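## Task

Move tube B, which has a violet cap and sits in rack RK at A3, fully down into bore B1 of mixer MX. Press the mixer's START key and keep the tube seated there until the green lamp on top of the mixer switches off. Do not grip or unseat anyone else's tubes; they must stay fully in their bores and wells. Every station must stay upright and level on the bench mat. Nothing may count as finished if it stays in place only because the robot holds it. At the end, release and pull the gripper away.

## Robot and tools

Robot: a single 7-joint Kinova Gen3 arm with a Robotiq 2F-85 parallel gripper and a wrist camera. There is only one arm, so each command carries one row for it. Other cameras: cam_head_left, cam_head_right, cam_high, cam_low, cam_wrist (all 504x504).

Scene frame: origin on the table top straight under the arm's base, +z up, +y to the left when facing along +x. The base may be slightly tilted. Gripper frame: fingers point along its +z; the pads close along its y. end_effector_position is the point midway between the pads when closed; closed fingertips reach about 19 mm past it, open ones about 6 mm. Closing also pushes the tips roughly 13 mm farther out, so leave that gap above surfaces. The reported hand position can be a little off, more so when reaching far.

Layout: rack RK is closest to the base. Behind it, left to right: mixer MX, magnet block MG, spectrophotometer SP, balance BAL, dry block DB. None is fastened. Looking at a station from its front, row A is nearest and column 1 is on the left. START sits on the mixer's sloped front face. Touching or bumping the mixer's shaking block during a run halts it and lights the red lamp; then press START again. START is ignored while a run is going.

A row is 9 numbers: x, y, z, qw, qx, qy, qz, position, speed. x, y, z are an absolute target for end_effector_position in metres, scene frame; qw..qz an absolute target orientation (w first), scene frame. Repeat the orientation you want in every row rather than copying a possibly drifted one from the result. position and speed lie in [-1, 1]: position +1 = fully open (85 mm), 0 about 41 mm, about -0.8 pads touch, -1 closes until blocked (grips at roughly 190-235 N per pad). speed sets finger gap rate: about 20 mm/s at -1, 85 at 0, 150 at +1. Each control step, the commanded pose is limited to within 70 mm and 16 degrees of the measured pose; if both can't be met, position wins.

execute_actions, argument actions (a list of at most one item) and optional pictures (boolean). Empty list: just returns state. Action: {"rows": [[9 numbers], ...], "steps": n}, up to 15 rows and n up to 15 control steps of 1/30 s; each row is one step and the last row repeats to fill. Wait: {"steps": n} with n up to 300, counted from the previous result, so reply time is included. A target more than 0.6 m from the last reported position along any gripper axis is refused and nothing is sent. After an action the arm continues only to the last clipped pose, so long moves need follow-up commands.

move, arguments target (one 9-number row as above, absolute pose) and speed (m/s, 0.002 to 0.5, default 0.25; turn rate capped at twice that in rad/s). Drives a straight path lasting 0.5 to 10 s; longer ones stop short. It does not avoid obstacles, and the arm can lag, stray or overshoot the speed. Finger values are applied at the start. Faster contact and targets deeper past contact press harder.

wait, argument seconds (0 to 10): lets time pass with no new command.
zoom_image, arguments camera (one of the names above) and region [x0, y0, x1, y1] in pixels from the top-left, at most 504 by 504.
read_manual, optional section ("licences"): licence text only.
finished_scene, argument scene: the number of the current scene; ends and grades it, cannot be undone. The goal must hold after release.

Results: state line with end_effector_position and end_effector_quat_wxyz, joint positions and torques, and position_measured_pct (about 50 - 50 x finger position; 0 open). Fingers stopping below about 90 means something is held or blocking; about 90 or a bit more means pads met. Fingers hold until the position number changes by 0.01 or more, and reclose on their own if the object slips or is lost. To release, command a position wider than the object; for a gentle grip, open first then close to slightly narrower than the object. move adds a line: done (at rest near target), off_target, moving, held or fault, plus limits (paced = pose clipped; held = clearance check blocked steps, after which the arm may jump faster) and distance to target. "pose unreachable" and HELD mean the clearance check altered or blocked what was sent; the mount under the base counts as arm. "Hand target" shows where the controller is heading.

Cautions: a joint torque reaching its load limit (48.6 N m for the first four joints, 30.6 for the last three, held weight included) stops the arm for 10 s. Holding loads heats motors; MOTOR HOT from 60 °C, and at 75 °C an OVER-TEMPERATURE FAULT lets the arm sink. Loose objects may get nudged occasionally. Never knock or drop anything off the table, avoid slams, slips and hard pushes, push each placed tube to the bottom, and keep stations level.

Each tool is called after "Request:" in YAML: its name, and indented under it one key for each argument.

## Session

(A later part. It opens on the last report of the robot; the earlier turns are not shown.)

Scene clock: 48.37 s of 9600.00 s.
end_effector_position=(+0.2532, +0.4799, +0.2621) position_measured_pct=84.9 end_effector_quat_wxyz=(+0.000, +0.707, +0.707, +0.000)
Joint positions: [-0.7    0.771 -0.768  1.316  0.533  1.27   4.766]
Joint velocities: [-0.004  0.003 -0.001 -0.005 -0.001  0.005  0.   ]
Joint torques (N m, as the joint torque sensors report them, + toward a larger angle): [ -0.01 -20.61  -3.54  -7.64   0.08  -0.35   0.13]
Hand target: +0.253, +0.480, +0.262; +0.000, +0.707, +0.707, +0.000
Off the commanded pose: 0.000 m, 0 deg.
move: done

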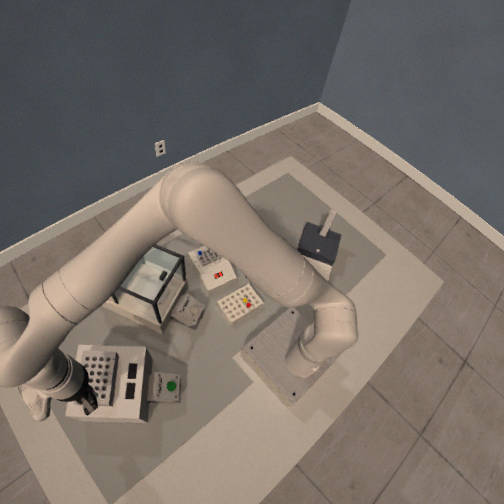

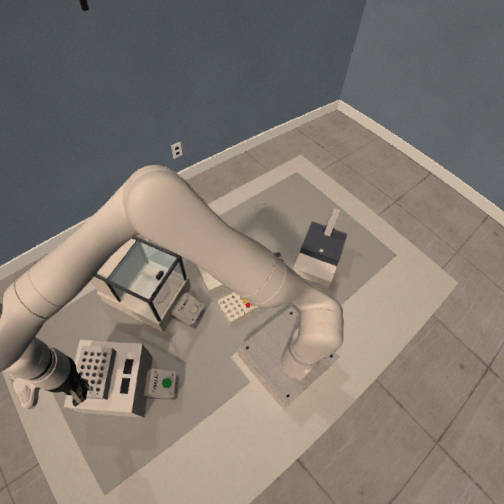

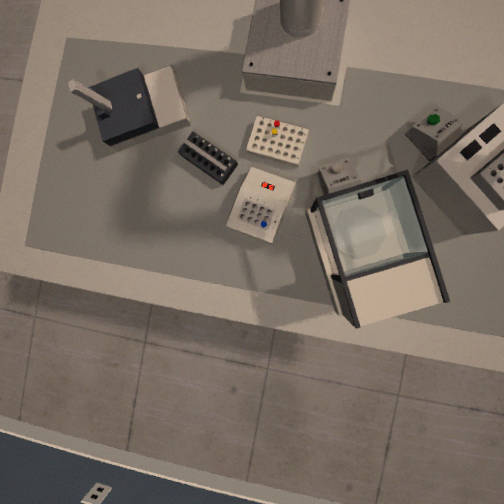

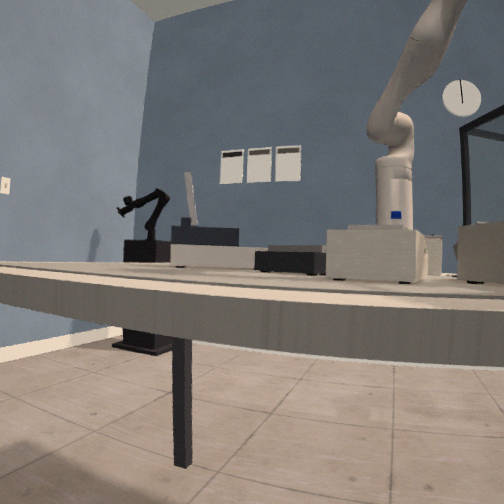

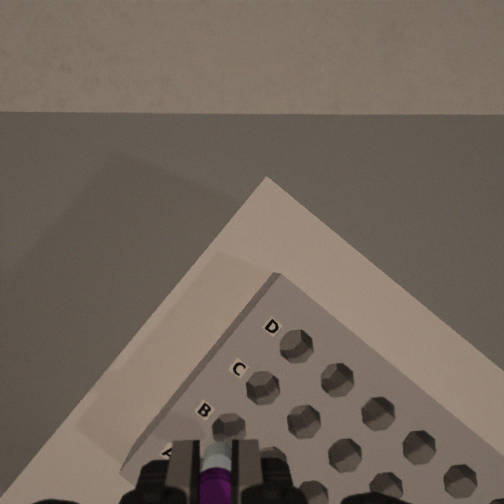

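The tube's bottom now looks lined up over B1, so I'll lower it gently.

Request:
move:
  target: [0.253, 0.480, 0.235, 0, 0.7071, 0.7071, 0, -1, 0]
  speed: 0.02

Scene clock: 51.40 s of 9600.00 s.
end_effector_position=(+0.2532, +0.4855, +0.2506) position_measured_pct=84.9 end_effector_quat_wxyz=(-0.003, +0.707, +0.707, +0.013)
Joint positions: [-0.701  0.778 -0.766  1.347  0.556  1.215  4.746]
Joint velocities: [ 0.     0.    -0.003  0.002  0.003 -0.002 -0.001]
Joint torques (N m, as the joint torque sensors report them, + toward a larger angle): [ 0.08 -0.96  1.57  0.02  1.22 -2.24  0.05]
Hand target: +0.253, +0.480, +0.235; -0.000, +0.707, +0.707, -0.000
Off the commanded pose: 0.017 m, 2 deg.
move: off_target

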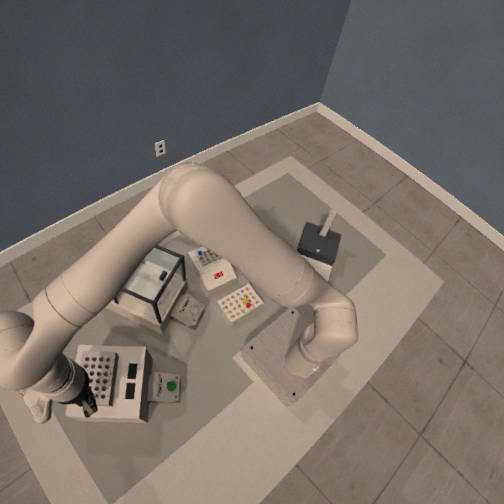

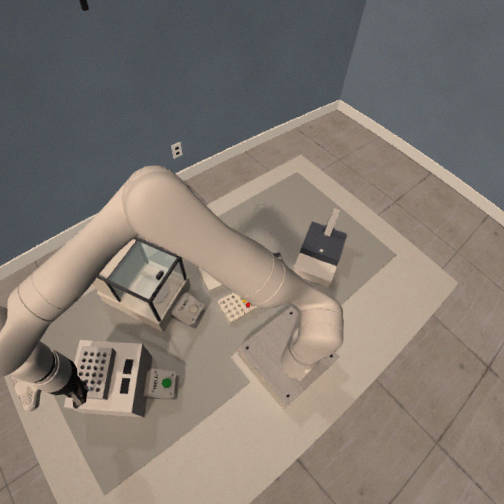

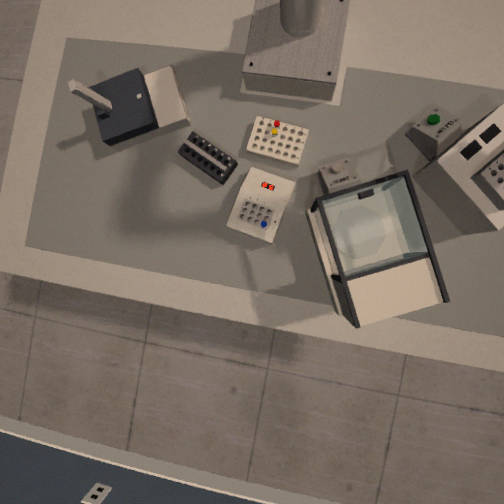

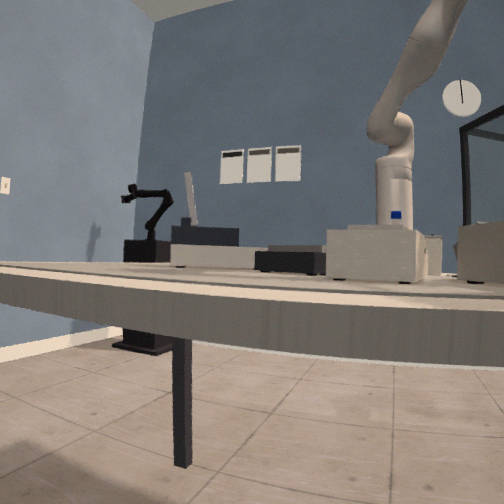

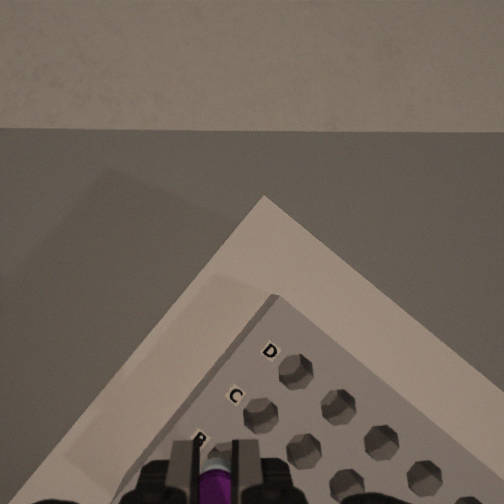

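Request:
execute_actions:
  actions:
    - {"rows": [[0.253, 0.484, 0.252, 0, 0.7071, 0.7071, 0, -0.5, 0]], "steps": 15}

Scene clock: 54.50 s of 9600.00 s.
end_effector_position=(+0.2531, +0.4840, +0.2521) position_measured_pct=75.0 end_effector_quat_wxyz=(+0.000, +0.707, +0.707, +0.000)
Joint positions: [-0.708  0.789 -0.764  1.316  0.545  1.255  4.758]
Joint velocities: [-0.001  0.003 -0.    -0.003 -0.001  0.001  0.001]
Joint torques (N m, as the joint torque sensors report them, + toward a larger angle): [  0.03 -20.74  -3.53  -7.63   0.09  -0.45   0.12]
Hand target: +0.253, +0.484, +0.252; +0.000, +0.707, +0.707, +0.000
Off the commanded pose: 0.000 m, 0 deg.
Steps of this call (steps 1 to 78: nothing new was sent; steps 79 to 93: all 15 steps of this action). Readings (end_effector_position | what the end effector reports):
79: (+0.2532, +0.4856, +0.2510) | position_measured_pct=84.9
80: (+0.2536, +0.4856, +0.2522) | position_measured_pct=84.5
82: (+0.2543, +0.4850, +0.2537) | position_measured_pct=79.8
86: (+0.2534, +0.4840, +0.2530) | position_measured_pct=75.4
93: the state above

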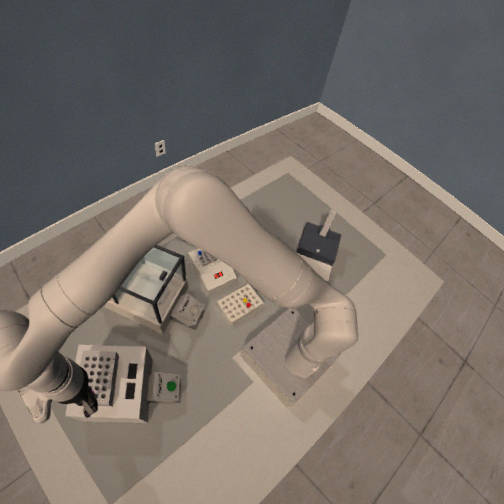

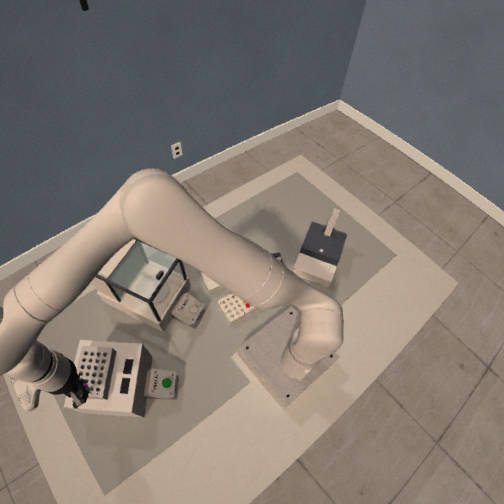

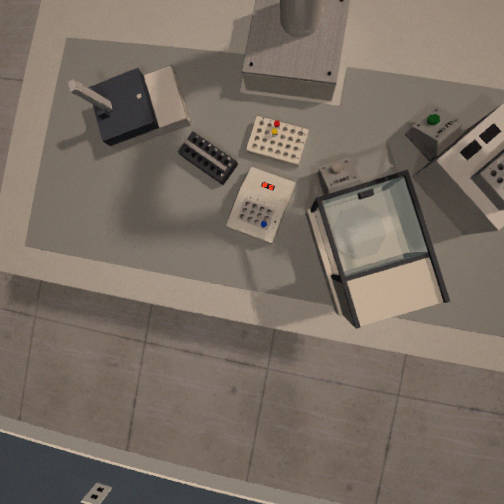

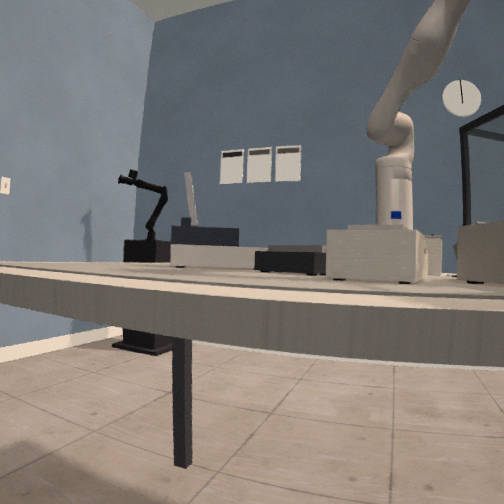

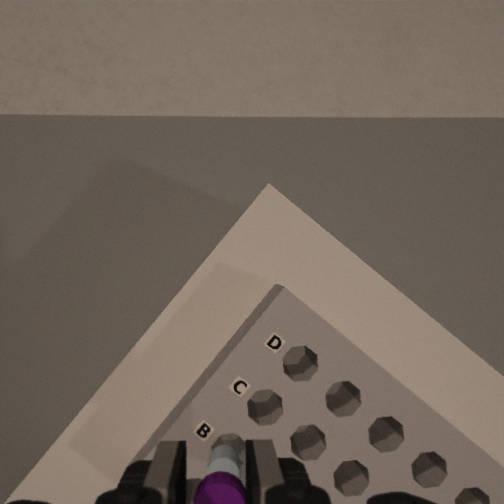

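Request:
move:
  target: [0.253, 0.46, 0.30, 0, 0.7071, 0.7071, 0, -0.5, 0]
  speed: 0.06

Scene clock: 57.23 s of 9600.00 s.
end_effector_position=(+0.2529, +0.4600, +0.2998) position_measured_pct=75.0 end_effector_quat_wxyz=(+0.000, +0.707, +0.707, -0.000)
Joint positions: [-0.658  0.7   -0.797  1.322  0.496  1.328  4.796]
Joint velocities: [ 0.003 -0.003 -0.001  0.001 -0.001  0.002  0.001]
Joint torques (N m, as the joint torque sensors report them, + toward a larger angle): [ -0.34 -19.45  -4.06  -7.71  -0.11  -0.42   0.13]
Hand target: +0.253, +0.460, +0.300; +0.000, +0.707, +0.707, +0.000
Off the commanded pose: 0.000 m, 0 deg.
move: done

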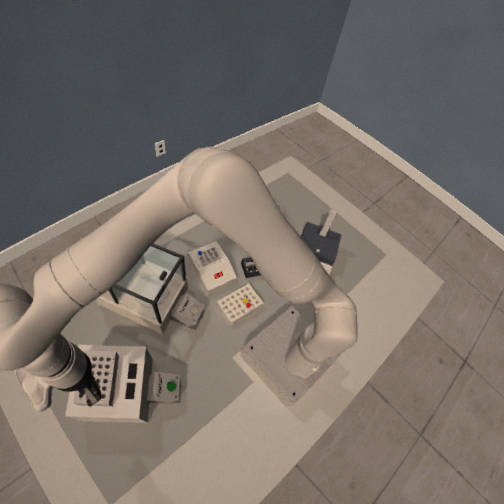

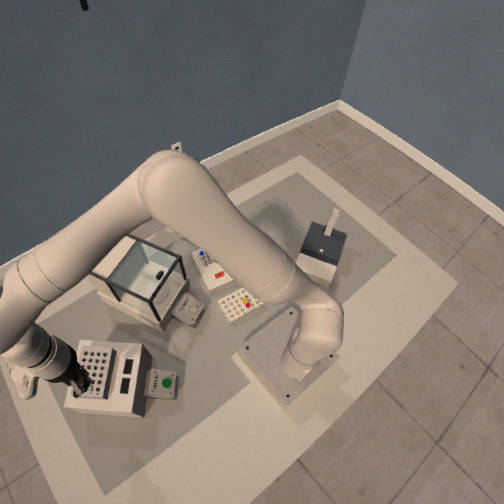

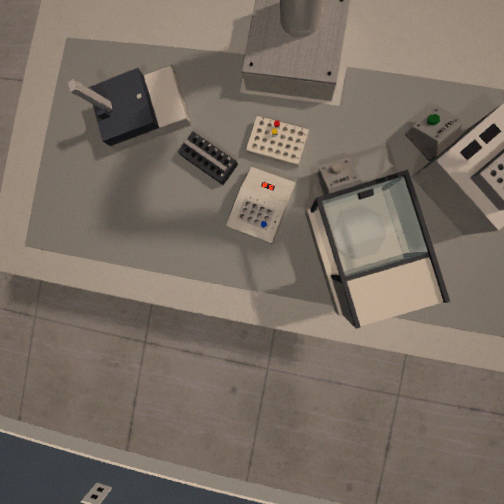

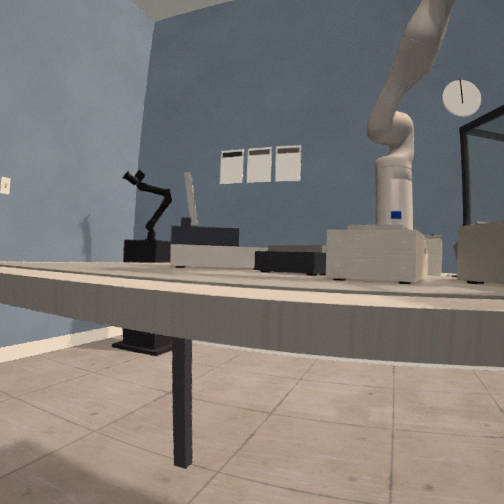

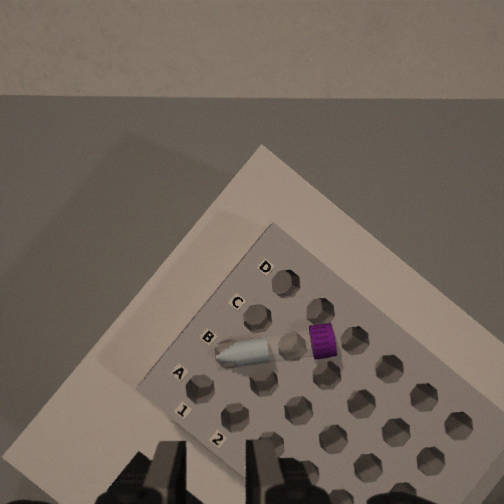

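Request:
move:
  target: [0.285, 0.486, 0.24, 0, 1, 0, 0, 0.0, 0]
  speed: 0.1

Scene clock: 72.30 s of 9600.00 s.
end_effector_position=(+0.2851, +0.4858, +0.2400) position_measured_pct=50.0 end_effector_quat_wxyz=(+0.000, +1.000, +0.000, -0.000)
Joint positions: [-0.849  0.762 -0.393  1.267  0.294  1.177  3.422]
Joint velocities: [-0.001  0.001  0.001 -0.002 -0.001 -0.    -0.004]
Joint torques (N m, as the joint torque sensors report them, + toward a larger angle): [ -0.24 -22.08  -1.01  -7.56  -0.2   -0.26   0.23]
Hand target: +0.285, +0.486, +0.240; +0.000, +1.000, +0.000, -0.000
Off the commanded pose: 0.000 m, 0 deg.
move: done

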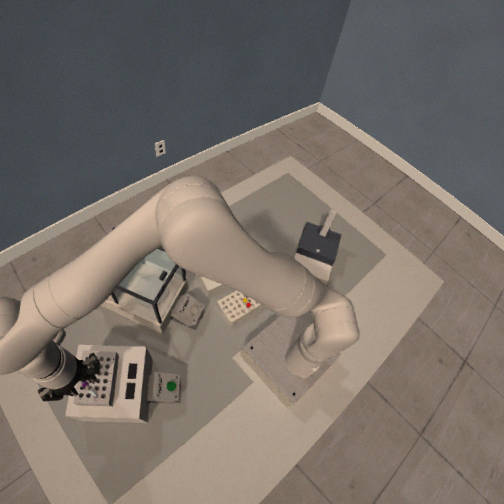

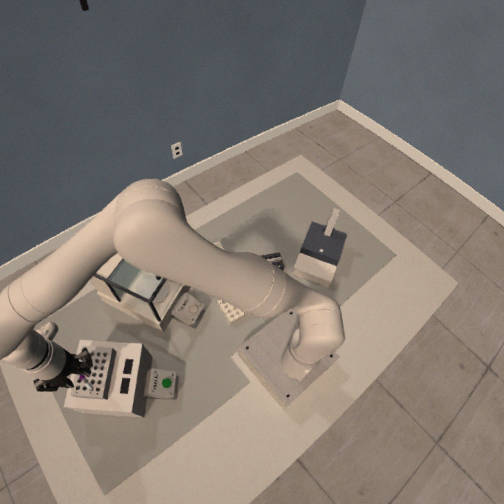

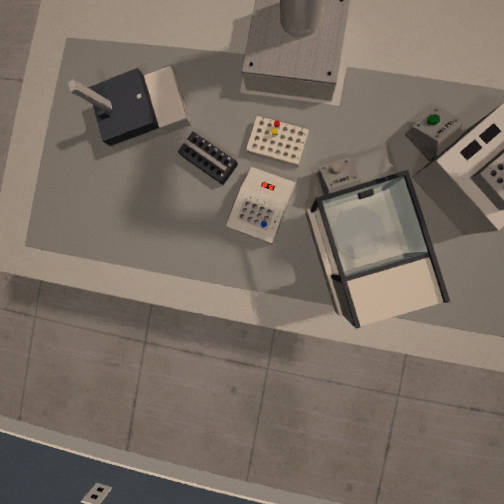

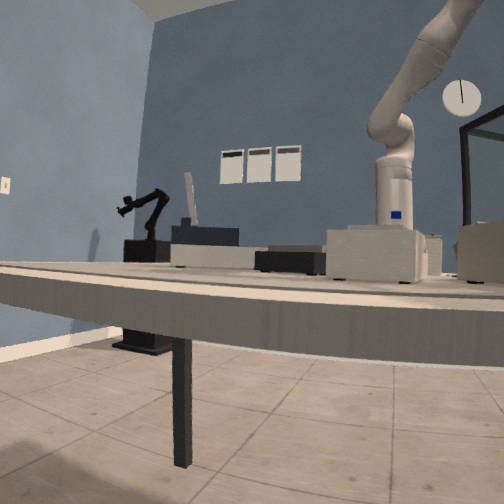

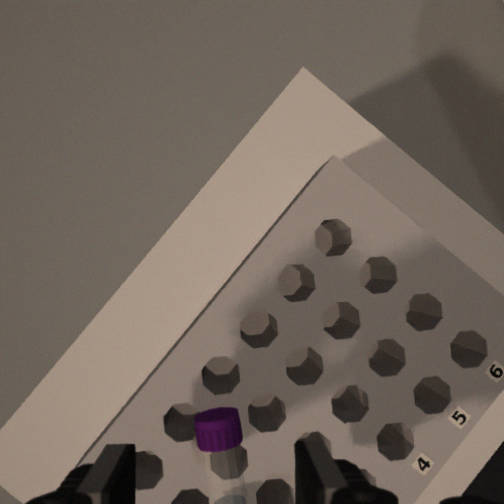

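The tube is centred between the fingers, so I'll go down and grip it.

Request:
move:
  target: [0.285, 0.484, 0.18, 0, 1, 0, 0, 0.0, 0]
  speed: 0.04

Request:
execute_actions:
  actions:
    - {"rows": [[0.285, 0.484, 0.181, 0, 1, 0, 0, -1, 0]], "steps": 15}
  pictures: false

Scene clock: 76.47 s of 9600.00 s.
end_effector_position=(+0.2881, +0.4912, +0.2116) position_measured_pct=49.6 end_effector_quat_wxyz=(-0.018, +1.000, -0.000, +0.012)
Joint positions: [-0.848  0.779 -0.388  1.337  0.324  1.052  3.393]
Joint velocities: [ 0.002 -0.001 -0.004  0.005  0.006 -0.006 -0.006]
Joint torques (N m, as the joint torque sensors report them, + toward a larger angle): [-0.24 17.81  3.38  2.28  1.11 -8.2   0.23]
Hand target: +0.284, +0.483, +0.181; -0.000, +1.000, +0.000, -0.000
Off the commanded pose: 0.033 m, 2 deg.
move: off_target

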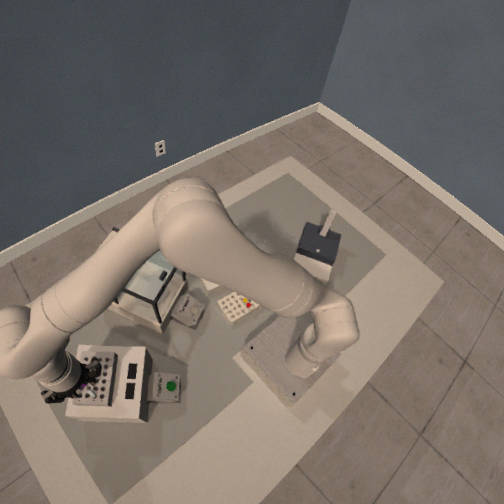

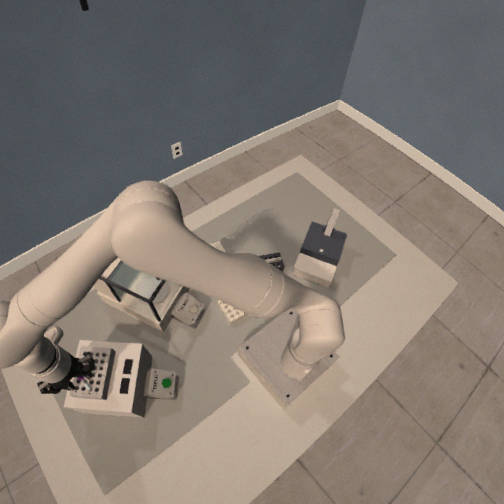

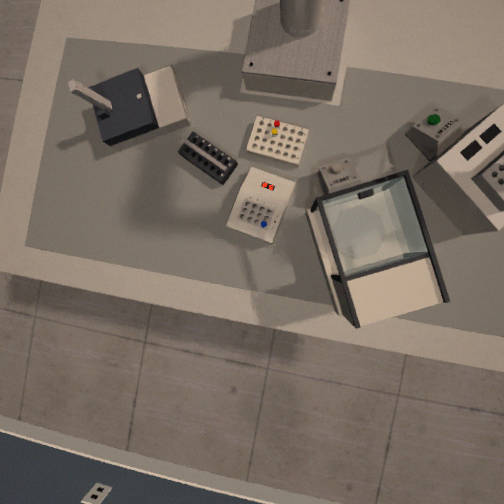

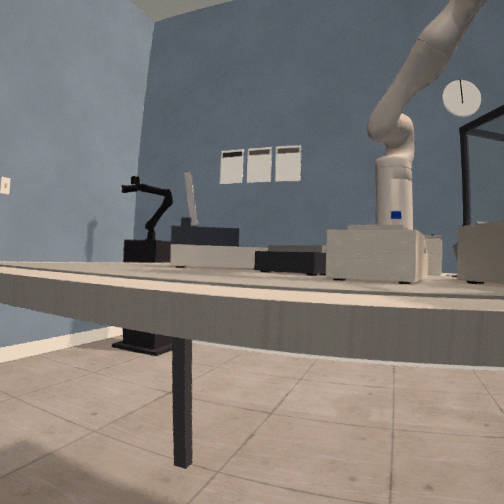

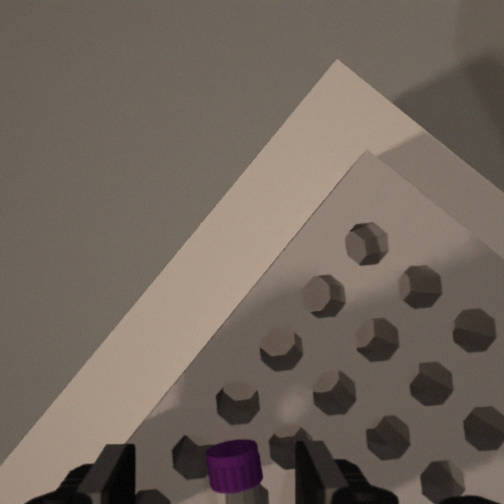

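Scene clock: 76.97 s of 9600.00 s.
end_effector_position=(+0.2925, +0.4921, +0.2128) position_measured_pct=83.3 end_effector_quat_wxyz=(-0.020, +1.000, -0.002, +0.016)
Joint positions: [-0.844  0.779 -0.388  1.333  0.329  1.049  3.392]
Joint velocities: [ 0.004  0.001 -0.005 -0.002  0.002  0.003 -0.003]
Joint torques (N m, as the joint torque sensors report them, + toward a larger angle): [-2.1  17.    1.37  4.73 -0.24 -5.84  0.25]
Hand target: +0.284, +0.483, +0.182; -0.000, +1.000, +0.000, -0.000
Off the commanded pose: 0.034 m, 3 deg.
Steps of this call (steps 1 to 15: all 15 steps of this action). Readings (end_effector_position | what the end effector reports):
1: (+0.2881, +0.4912, +0.2117) | position_measured_pct=49.6
2: (+0.2884, +0.4911, +0.2119) | position_measured_pct=50.0
4: (+0.2890, +0.4906, +0.2122) | position_measured_pct=54.0
8: (+0.2909, +0.4909, +0.2128) | position_measured_pct=65.5
15: the state above

Request:
move:
  target: [0.25, 0.482, 0.30, 0, 0.7071, 0, 0.7071, -1, 0]
  speed: 0.1

Request:
zoom_image:
  camera: "cam_head_right"
  region: [40, 330, 160, 430]

Scene clock: 90.93 s of 9600.00 s.
end_effector_position=(+0.2492, +0.4827, +0.2997) position_measured_pct=84.1 end_effector_quat_wxyz=(+0.000, +0.709, +0.001, +0.705)
Joint positions: [-1.893  1.058  0.279  1.705  1.275  1.43   2.023]
Joint velocities: [-0.003  0.007 -0.001 -0.001  0.     0.004 -0.002]
Joint torques (N m, as the joint torque sensors report them, + toward a larger angle): [ -0.05 -19.91   5.59  -2.89   1.22   2.93   0.41]
Hand target: +0.249, +0.483, +0.300; +0.000, +0.709, +0.001, +0.706
Off the commanded pose: 0.001 m, 0 deg.
move: done

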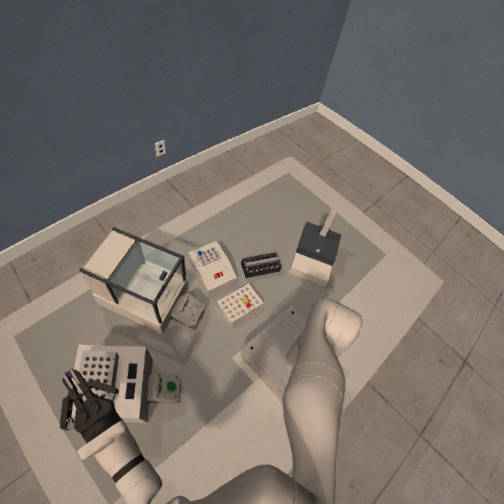

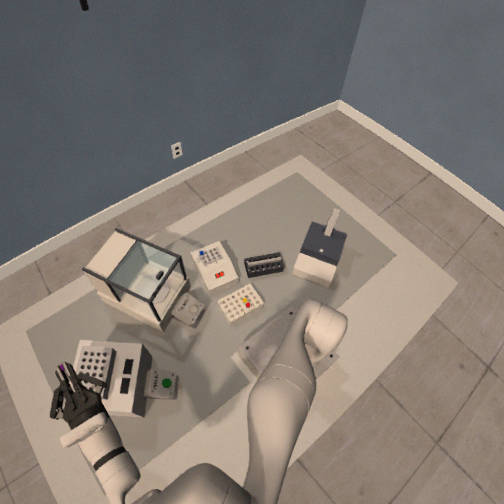

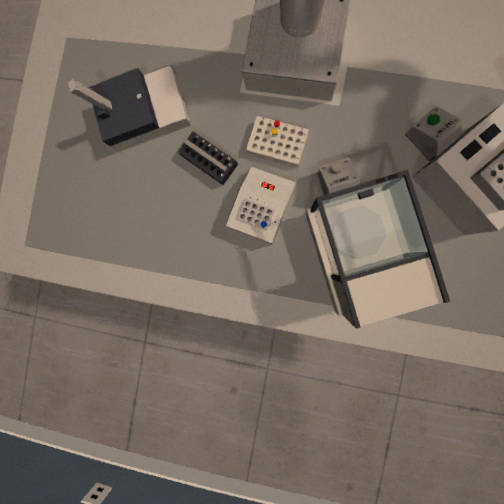

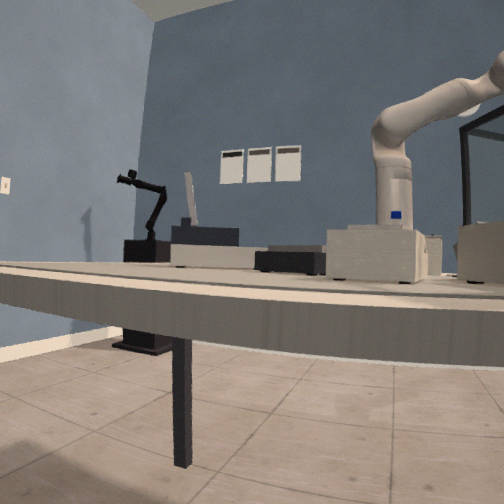

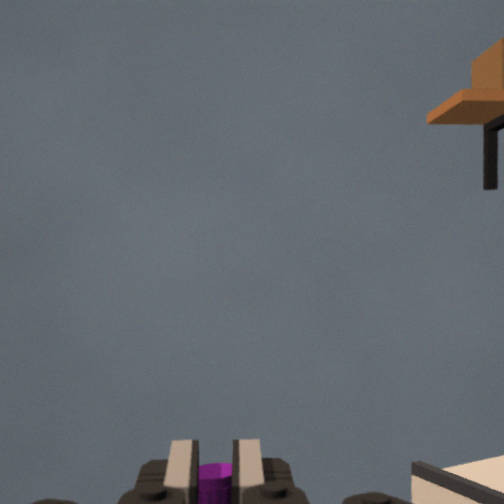

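Region (40, 330, 160, 430) of cam_head_right's 504x504 image, scaled by 4.200, with more detail than that image has.

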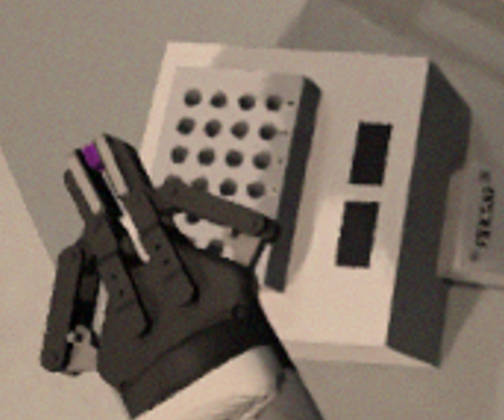

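Request:
move:
  target: [0.244, 0.482, 0.235, 0, 0.7071, 0, 0.7071, -1, 0]
  speed: 0.03

Scene clock: 96.00 s of 9600.00 s.
end_effector_position=(+0.2440, +0.4820, +0.2351) position_measured_pct=84.1 end_effector_quat_wxyz=(-0.000, +0.707, -0.000, +0.707)
Joint positions: [-1.891  1.204  0.257  1.652  1.25   1.425  1.931]
Joint velocities: [ 0.001  0.006  0.001 -0.001 -0.001  0.    -0.001]
Joint torques (N m, as the joint torque sensors report them, + toward a larger angle): [  0.2  -20.01   5.67  -1.58   0.89   3.39   0.26]
Hand target: +0.244, +0.482, +0.235; +0.000, +0.707, -0.000, +0.707
Off the commanded pose: 0.000 m, 0 deg.
move: done

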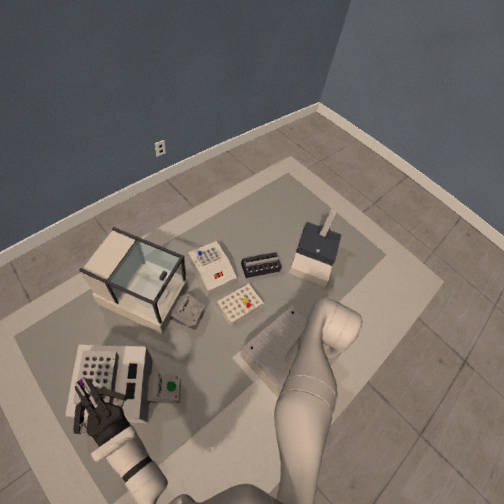

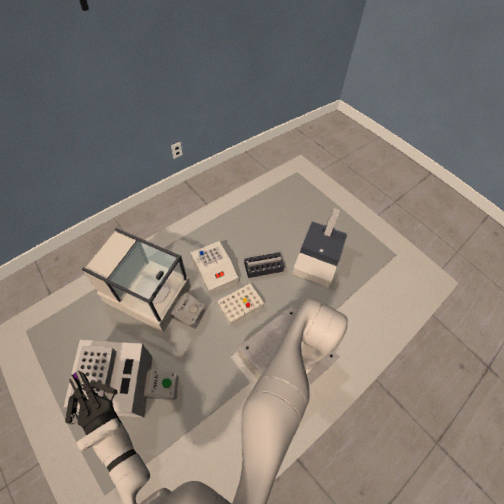

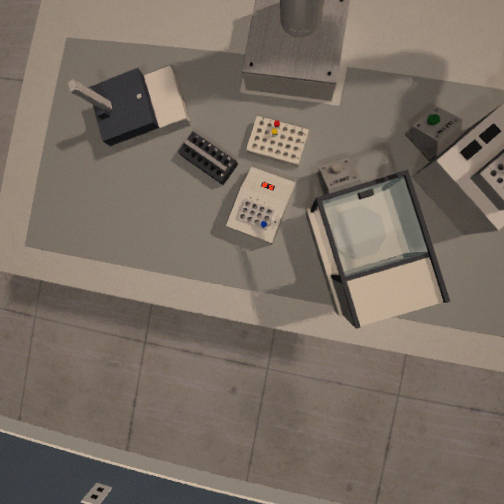

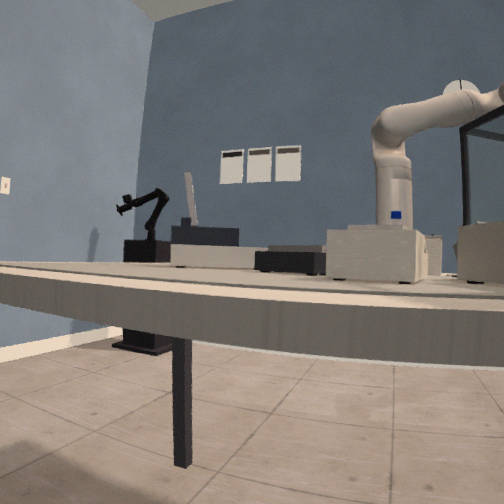

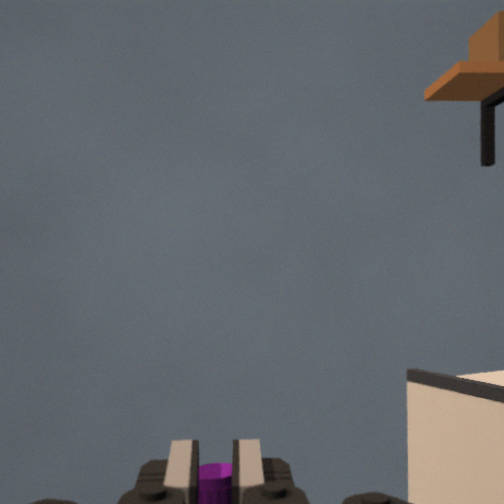

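Request:
move:
  target: [0.244, 0.482, 0.218, 0, 0.7071, 0, 0.7071, -1, 0]
  speed: 0.02

Scene clock: 98.43 s of 9600.00 s.
end_effector_position=(+0.2440, +0.4820, +0.2182) position_measured_pct=84.1 end_effector_quat_wxyz=(-0.000, +0.707, -0.000, +0.707)
Joint positions: [-1.888  1.242  0.252  1.634  1.245  1.422  1.911]
Joint velocities: [ 0.001  0.005 -0.001 -0.004  0.001  0.    -0.003]
Joint torques (N m, as the joint torque sensors report them, + toward a larger angle): [  0.38 -20.17   5.58  -1.61   0.88   3.08  -0.26]
Hand target: +0.244, +0.482, +0.218; +0.000, +0.707, -0.000, +0.707
Off the commanded pose: 0.000 m, 0 deg.
move: done

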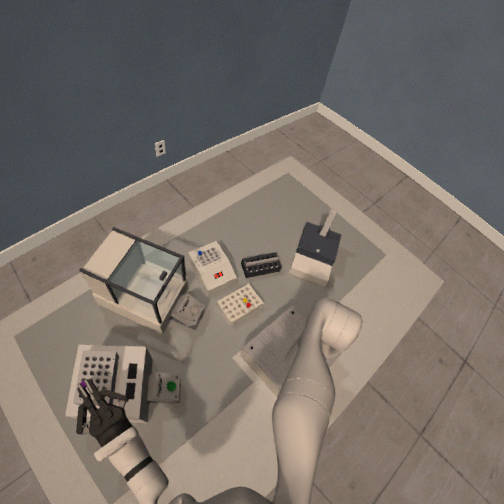

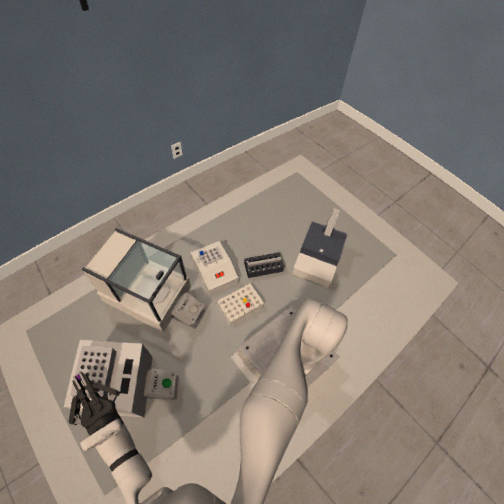

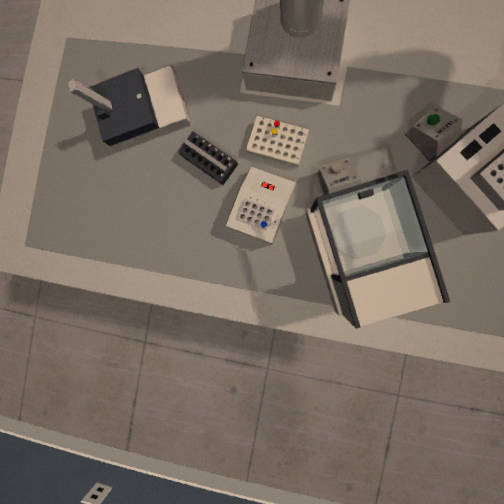

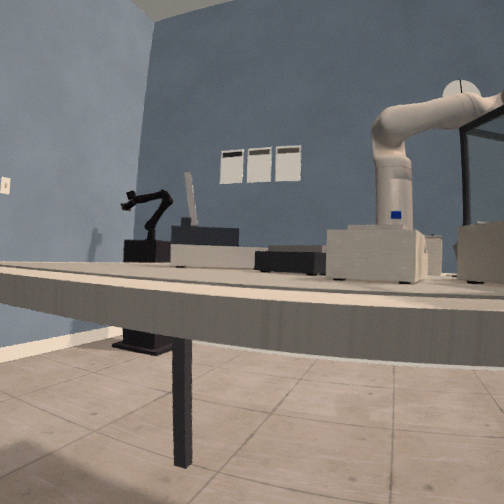

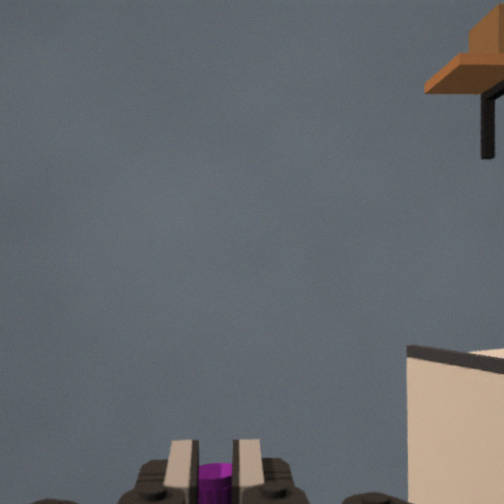

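It went in without resistance. Next I'll release it, lift away, turn upright and press it home.

Request:
execute_actions:
  actions:
    - {"rows": [[0.244, 0.482, 0.218, 0, 0.7071, 0, 0.7071, 0.0, 1]], "steps": 15}
  pictures: false

Request:
move:
  target: [0.244, 0.482, 0.30, 0, 0.7071, 0, 0.7071, 0.0, 0]
  speed: 0.1

Request:
move:
  target: [0.25, 0.482, 0.30, 0, 1, 0, 0, -1, 1]
  speed: 0.15

Scene clock: 102.77 s of 9600.00 s.
end_effector_position=(+0.2440, +0.4820, +0.2180) position_measured_pct=50.0 end_effector_quat_wxyz=(-0.000, +0.707, +0.000, +0.707)
Joint positions: [-1.888  1.243  0.252  1.633  1.245  1.422  1.911]
Joint velocities: [-0.    -0.    -0.001  0.    -0.001 -0.    -0.001]
Joint torques (N m, as the joint torque sensors report them, + toward a larger angle): [ -0.23 -20.22   6.14  -1.45   1.08   2.78  -0.21]
Hand target: +0.244, +0.482, +0.218; +0.000, +0.707, -0.000, +0.707
Off the commanded pose: 0.000 m, 0 deg.
Steps of this call (steps 1 to 115: nothing new was sent; steps 116 to 130: all 15 steps of this action). Readings (end_effector_position | what the end effector reports):
116: (+0.2440, +0.4820, +0.2180) | position_measured_pct=84.1
117: (+0.2440, +0.4820, +0.2180) | position_measured_pct=83.7
119: (+0.2440, +0.4820, +0.2180) | position_measured_pct=75.8
123: (+0.2440, +0.4820, +0.2180) | position_measured_pct=56.3
130: the state above

Scene clock: 104.20 s of 9600.00 s.
end_effector_position=(+0.2441, +0.4820, +0.2999) position_measured_pct=50.0 end_effector_quat_wxyz=(+0.000, +0.707, +0.000, +0.707)
Joint positions: [-1.903  1.062  0.278  1.703  1.267  1.441  2.021]
Joint velocities: [-0.001 -0.007  0.001  0.002  0.     0.     0.003]
Joint torques (N m, as the joint torque sensors report them, + toward a larger angle): [  0.45 -19.76   5.4   -2.72   1.04   2.89  -0.05]
Hand target: +0.244, +0.482, +0.300; -0.000, +0.707, +0.000, +0.707
Off the commanded pose: 0.000 m, 0 deg.
move: done

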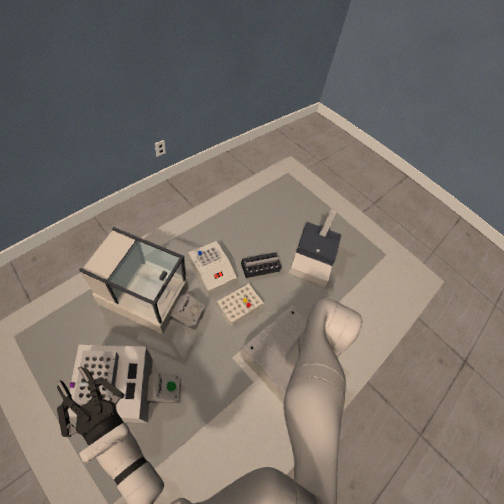

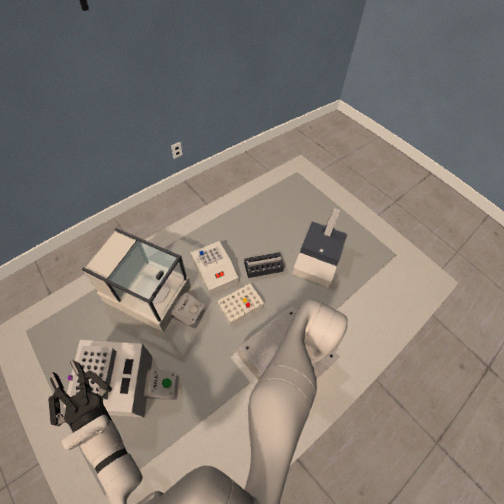

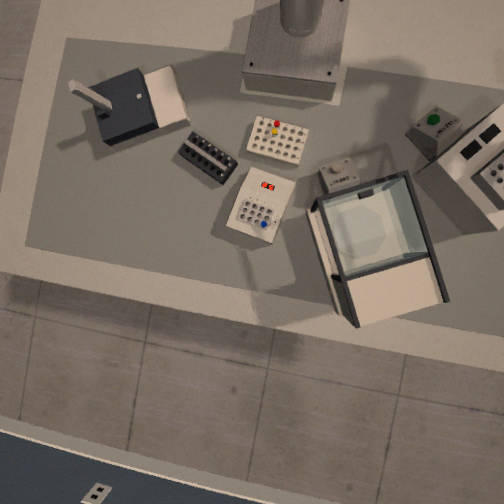

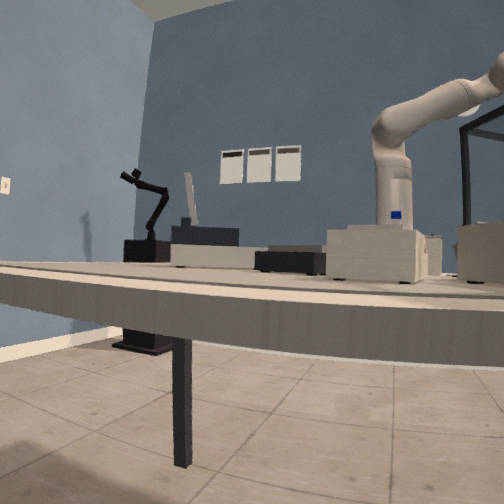

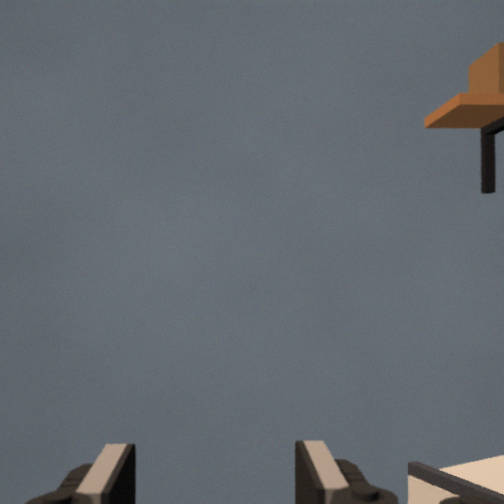

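Scene clock: 109.80 s of 9600.00 s.
end_effector_position=(+0.2507, +0.4813, +0.3006) position_measured_pct=91.7 end_effector_quat_wxyz=(-0.001, +1.000, -0.001, +0.003)
Joint positions: [-0.953  0.642 -0.285  1.265  0.184  1.263  3.438]
Joint velocities: [ 0.008  0.006  0.001 -0.005 -0.006  0.004  0.005]
Joint torques (N m, as the joint torque sensors report them, + toward a larger angle): [ -0.25 -20.12  -0.74  -8.67   0.35  -0.07   0.4 ]
Hand target: +0.251, +0.481, +0.300; -0.001, +1.000, -0.001, +0.002
Off the commanded pose: 0.001 m, 0 deg.
move: done

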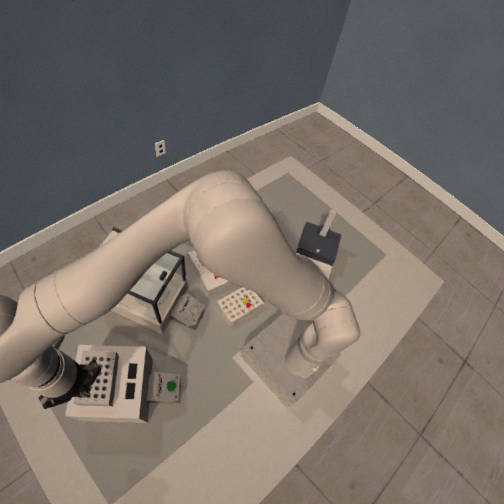

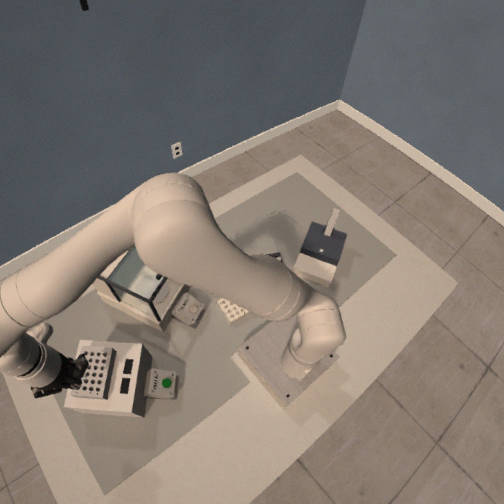

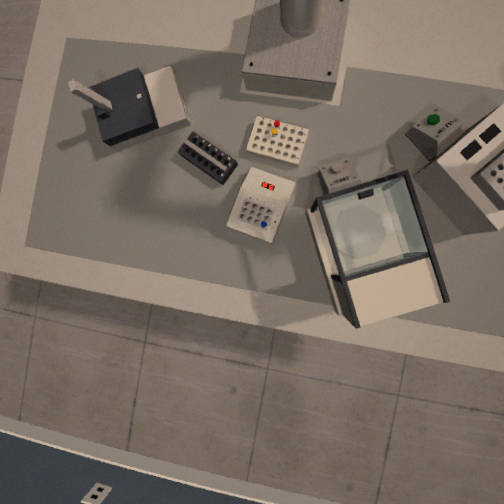

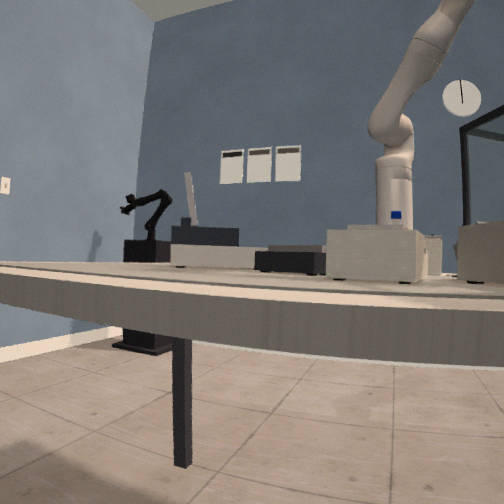

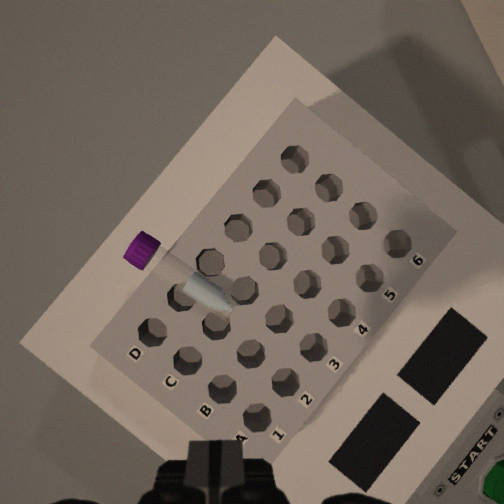

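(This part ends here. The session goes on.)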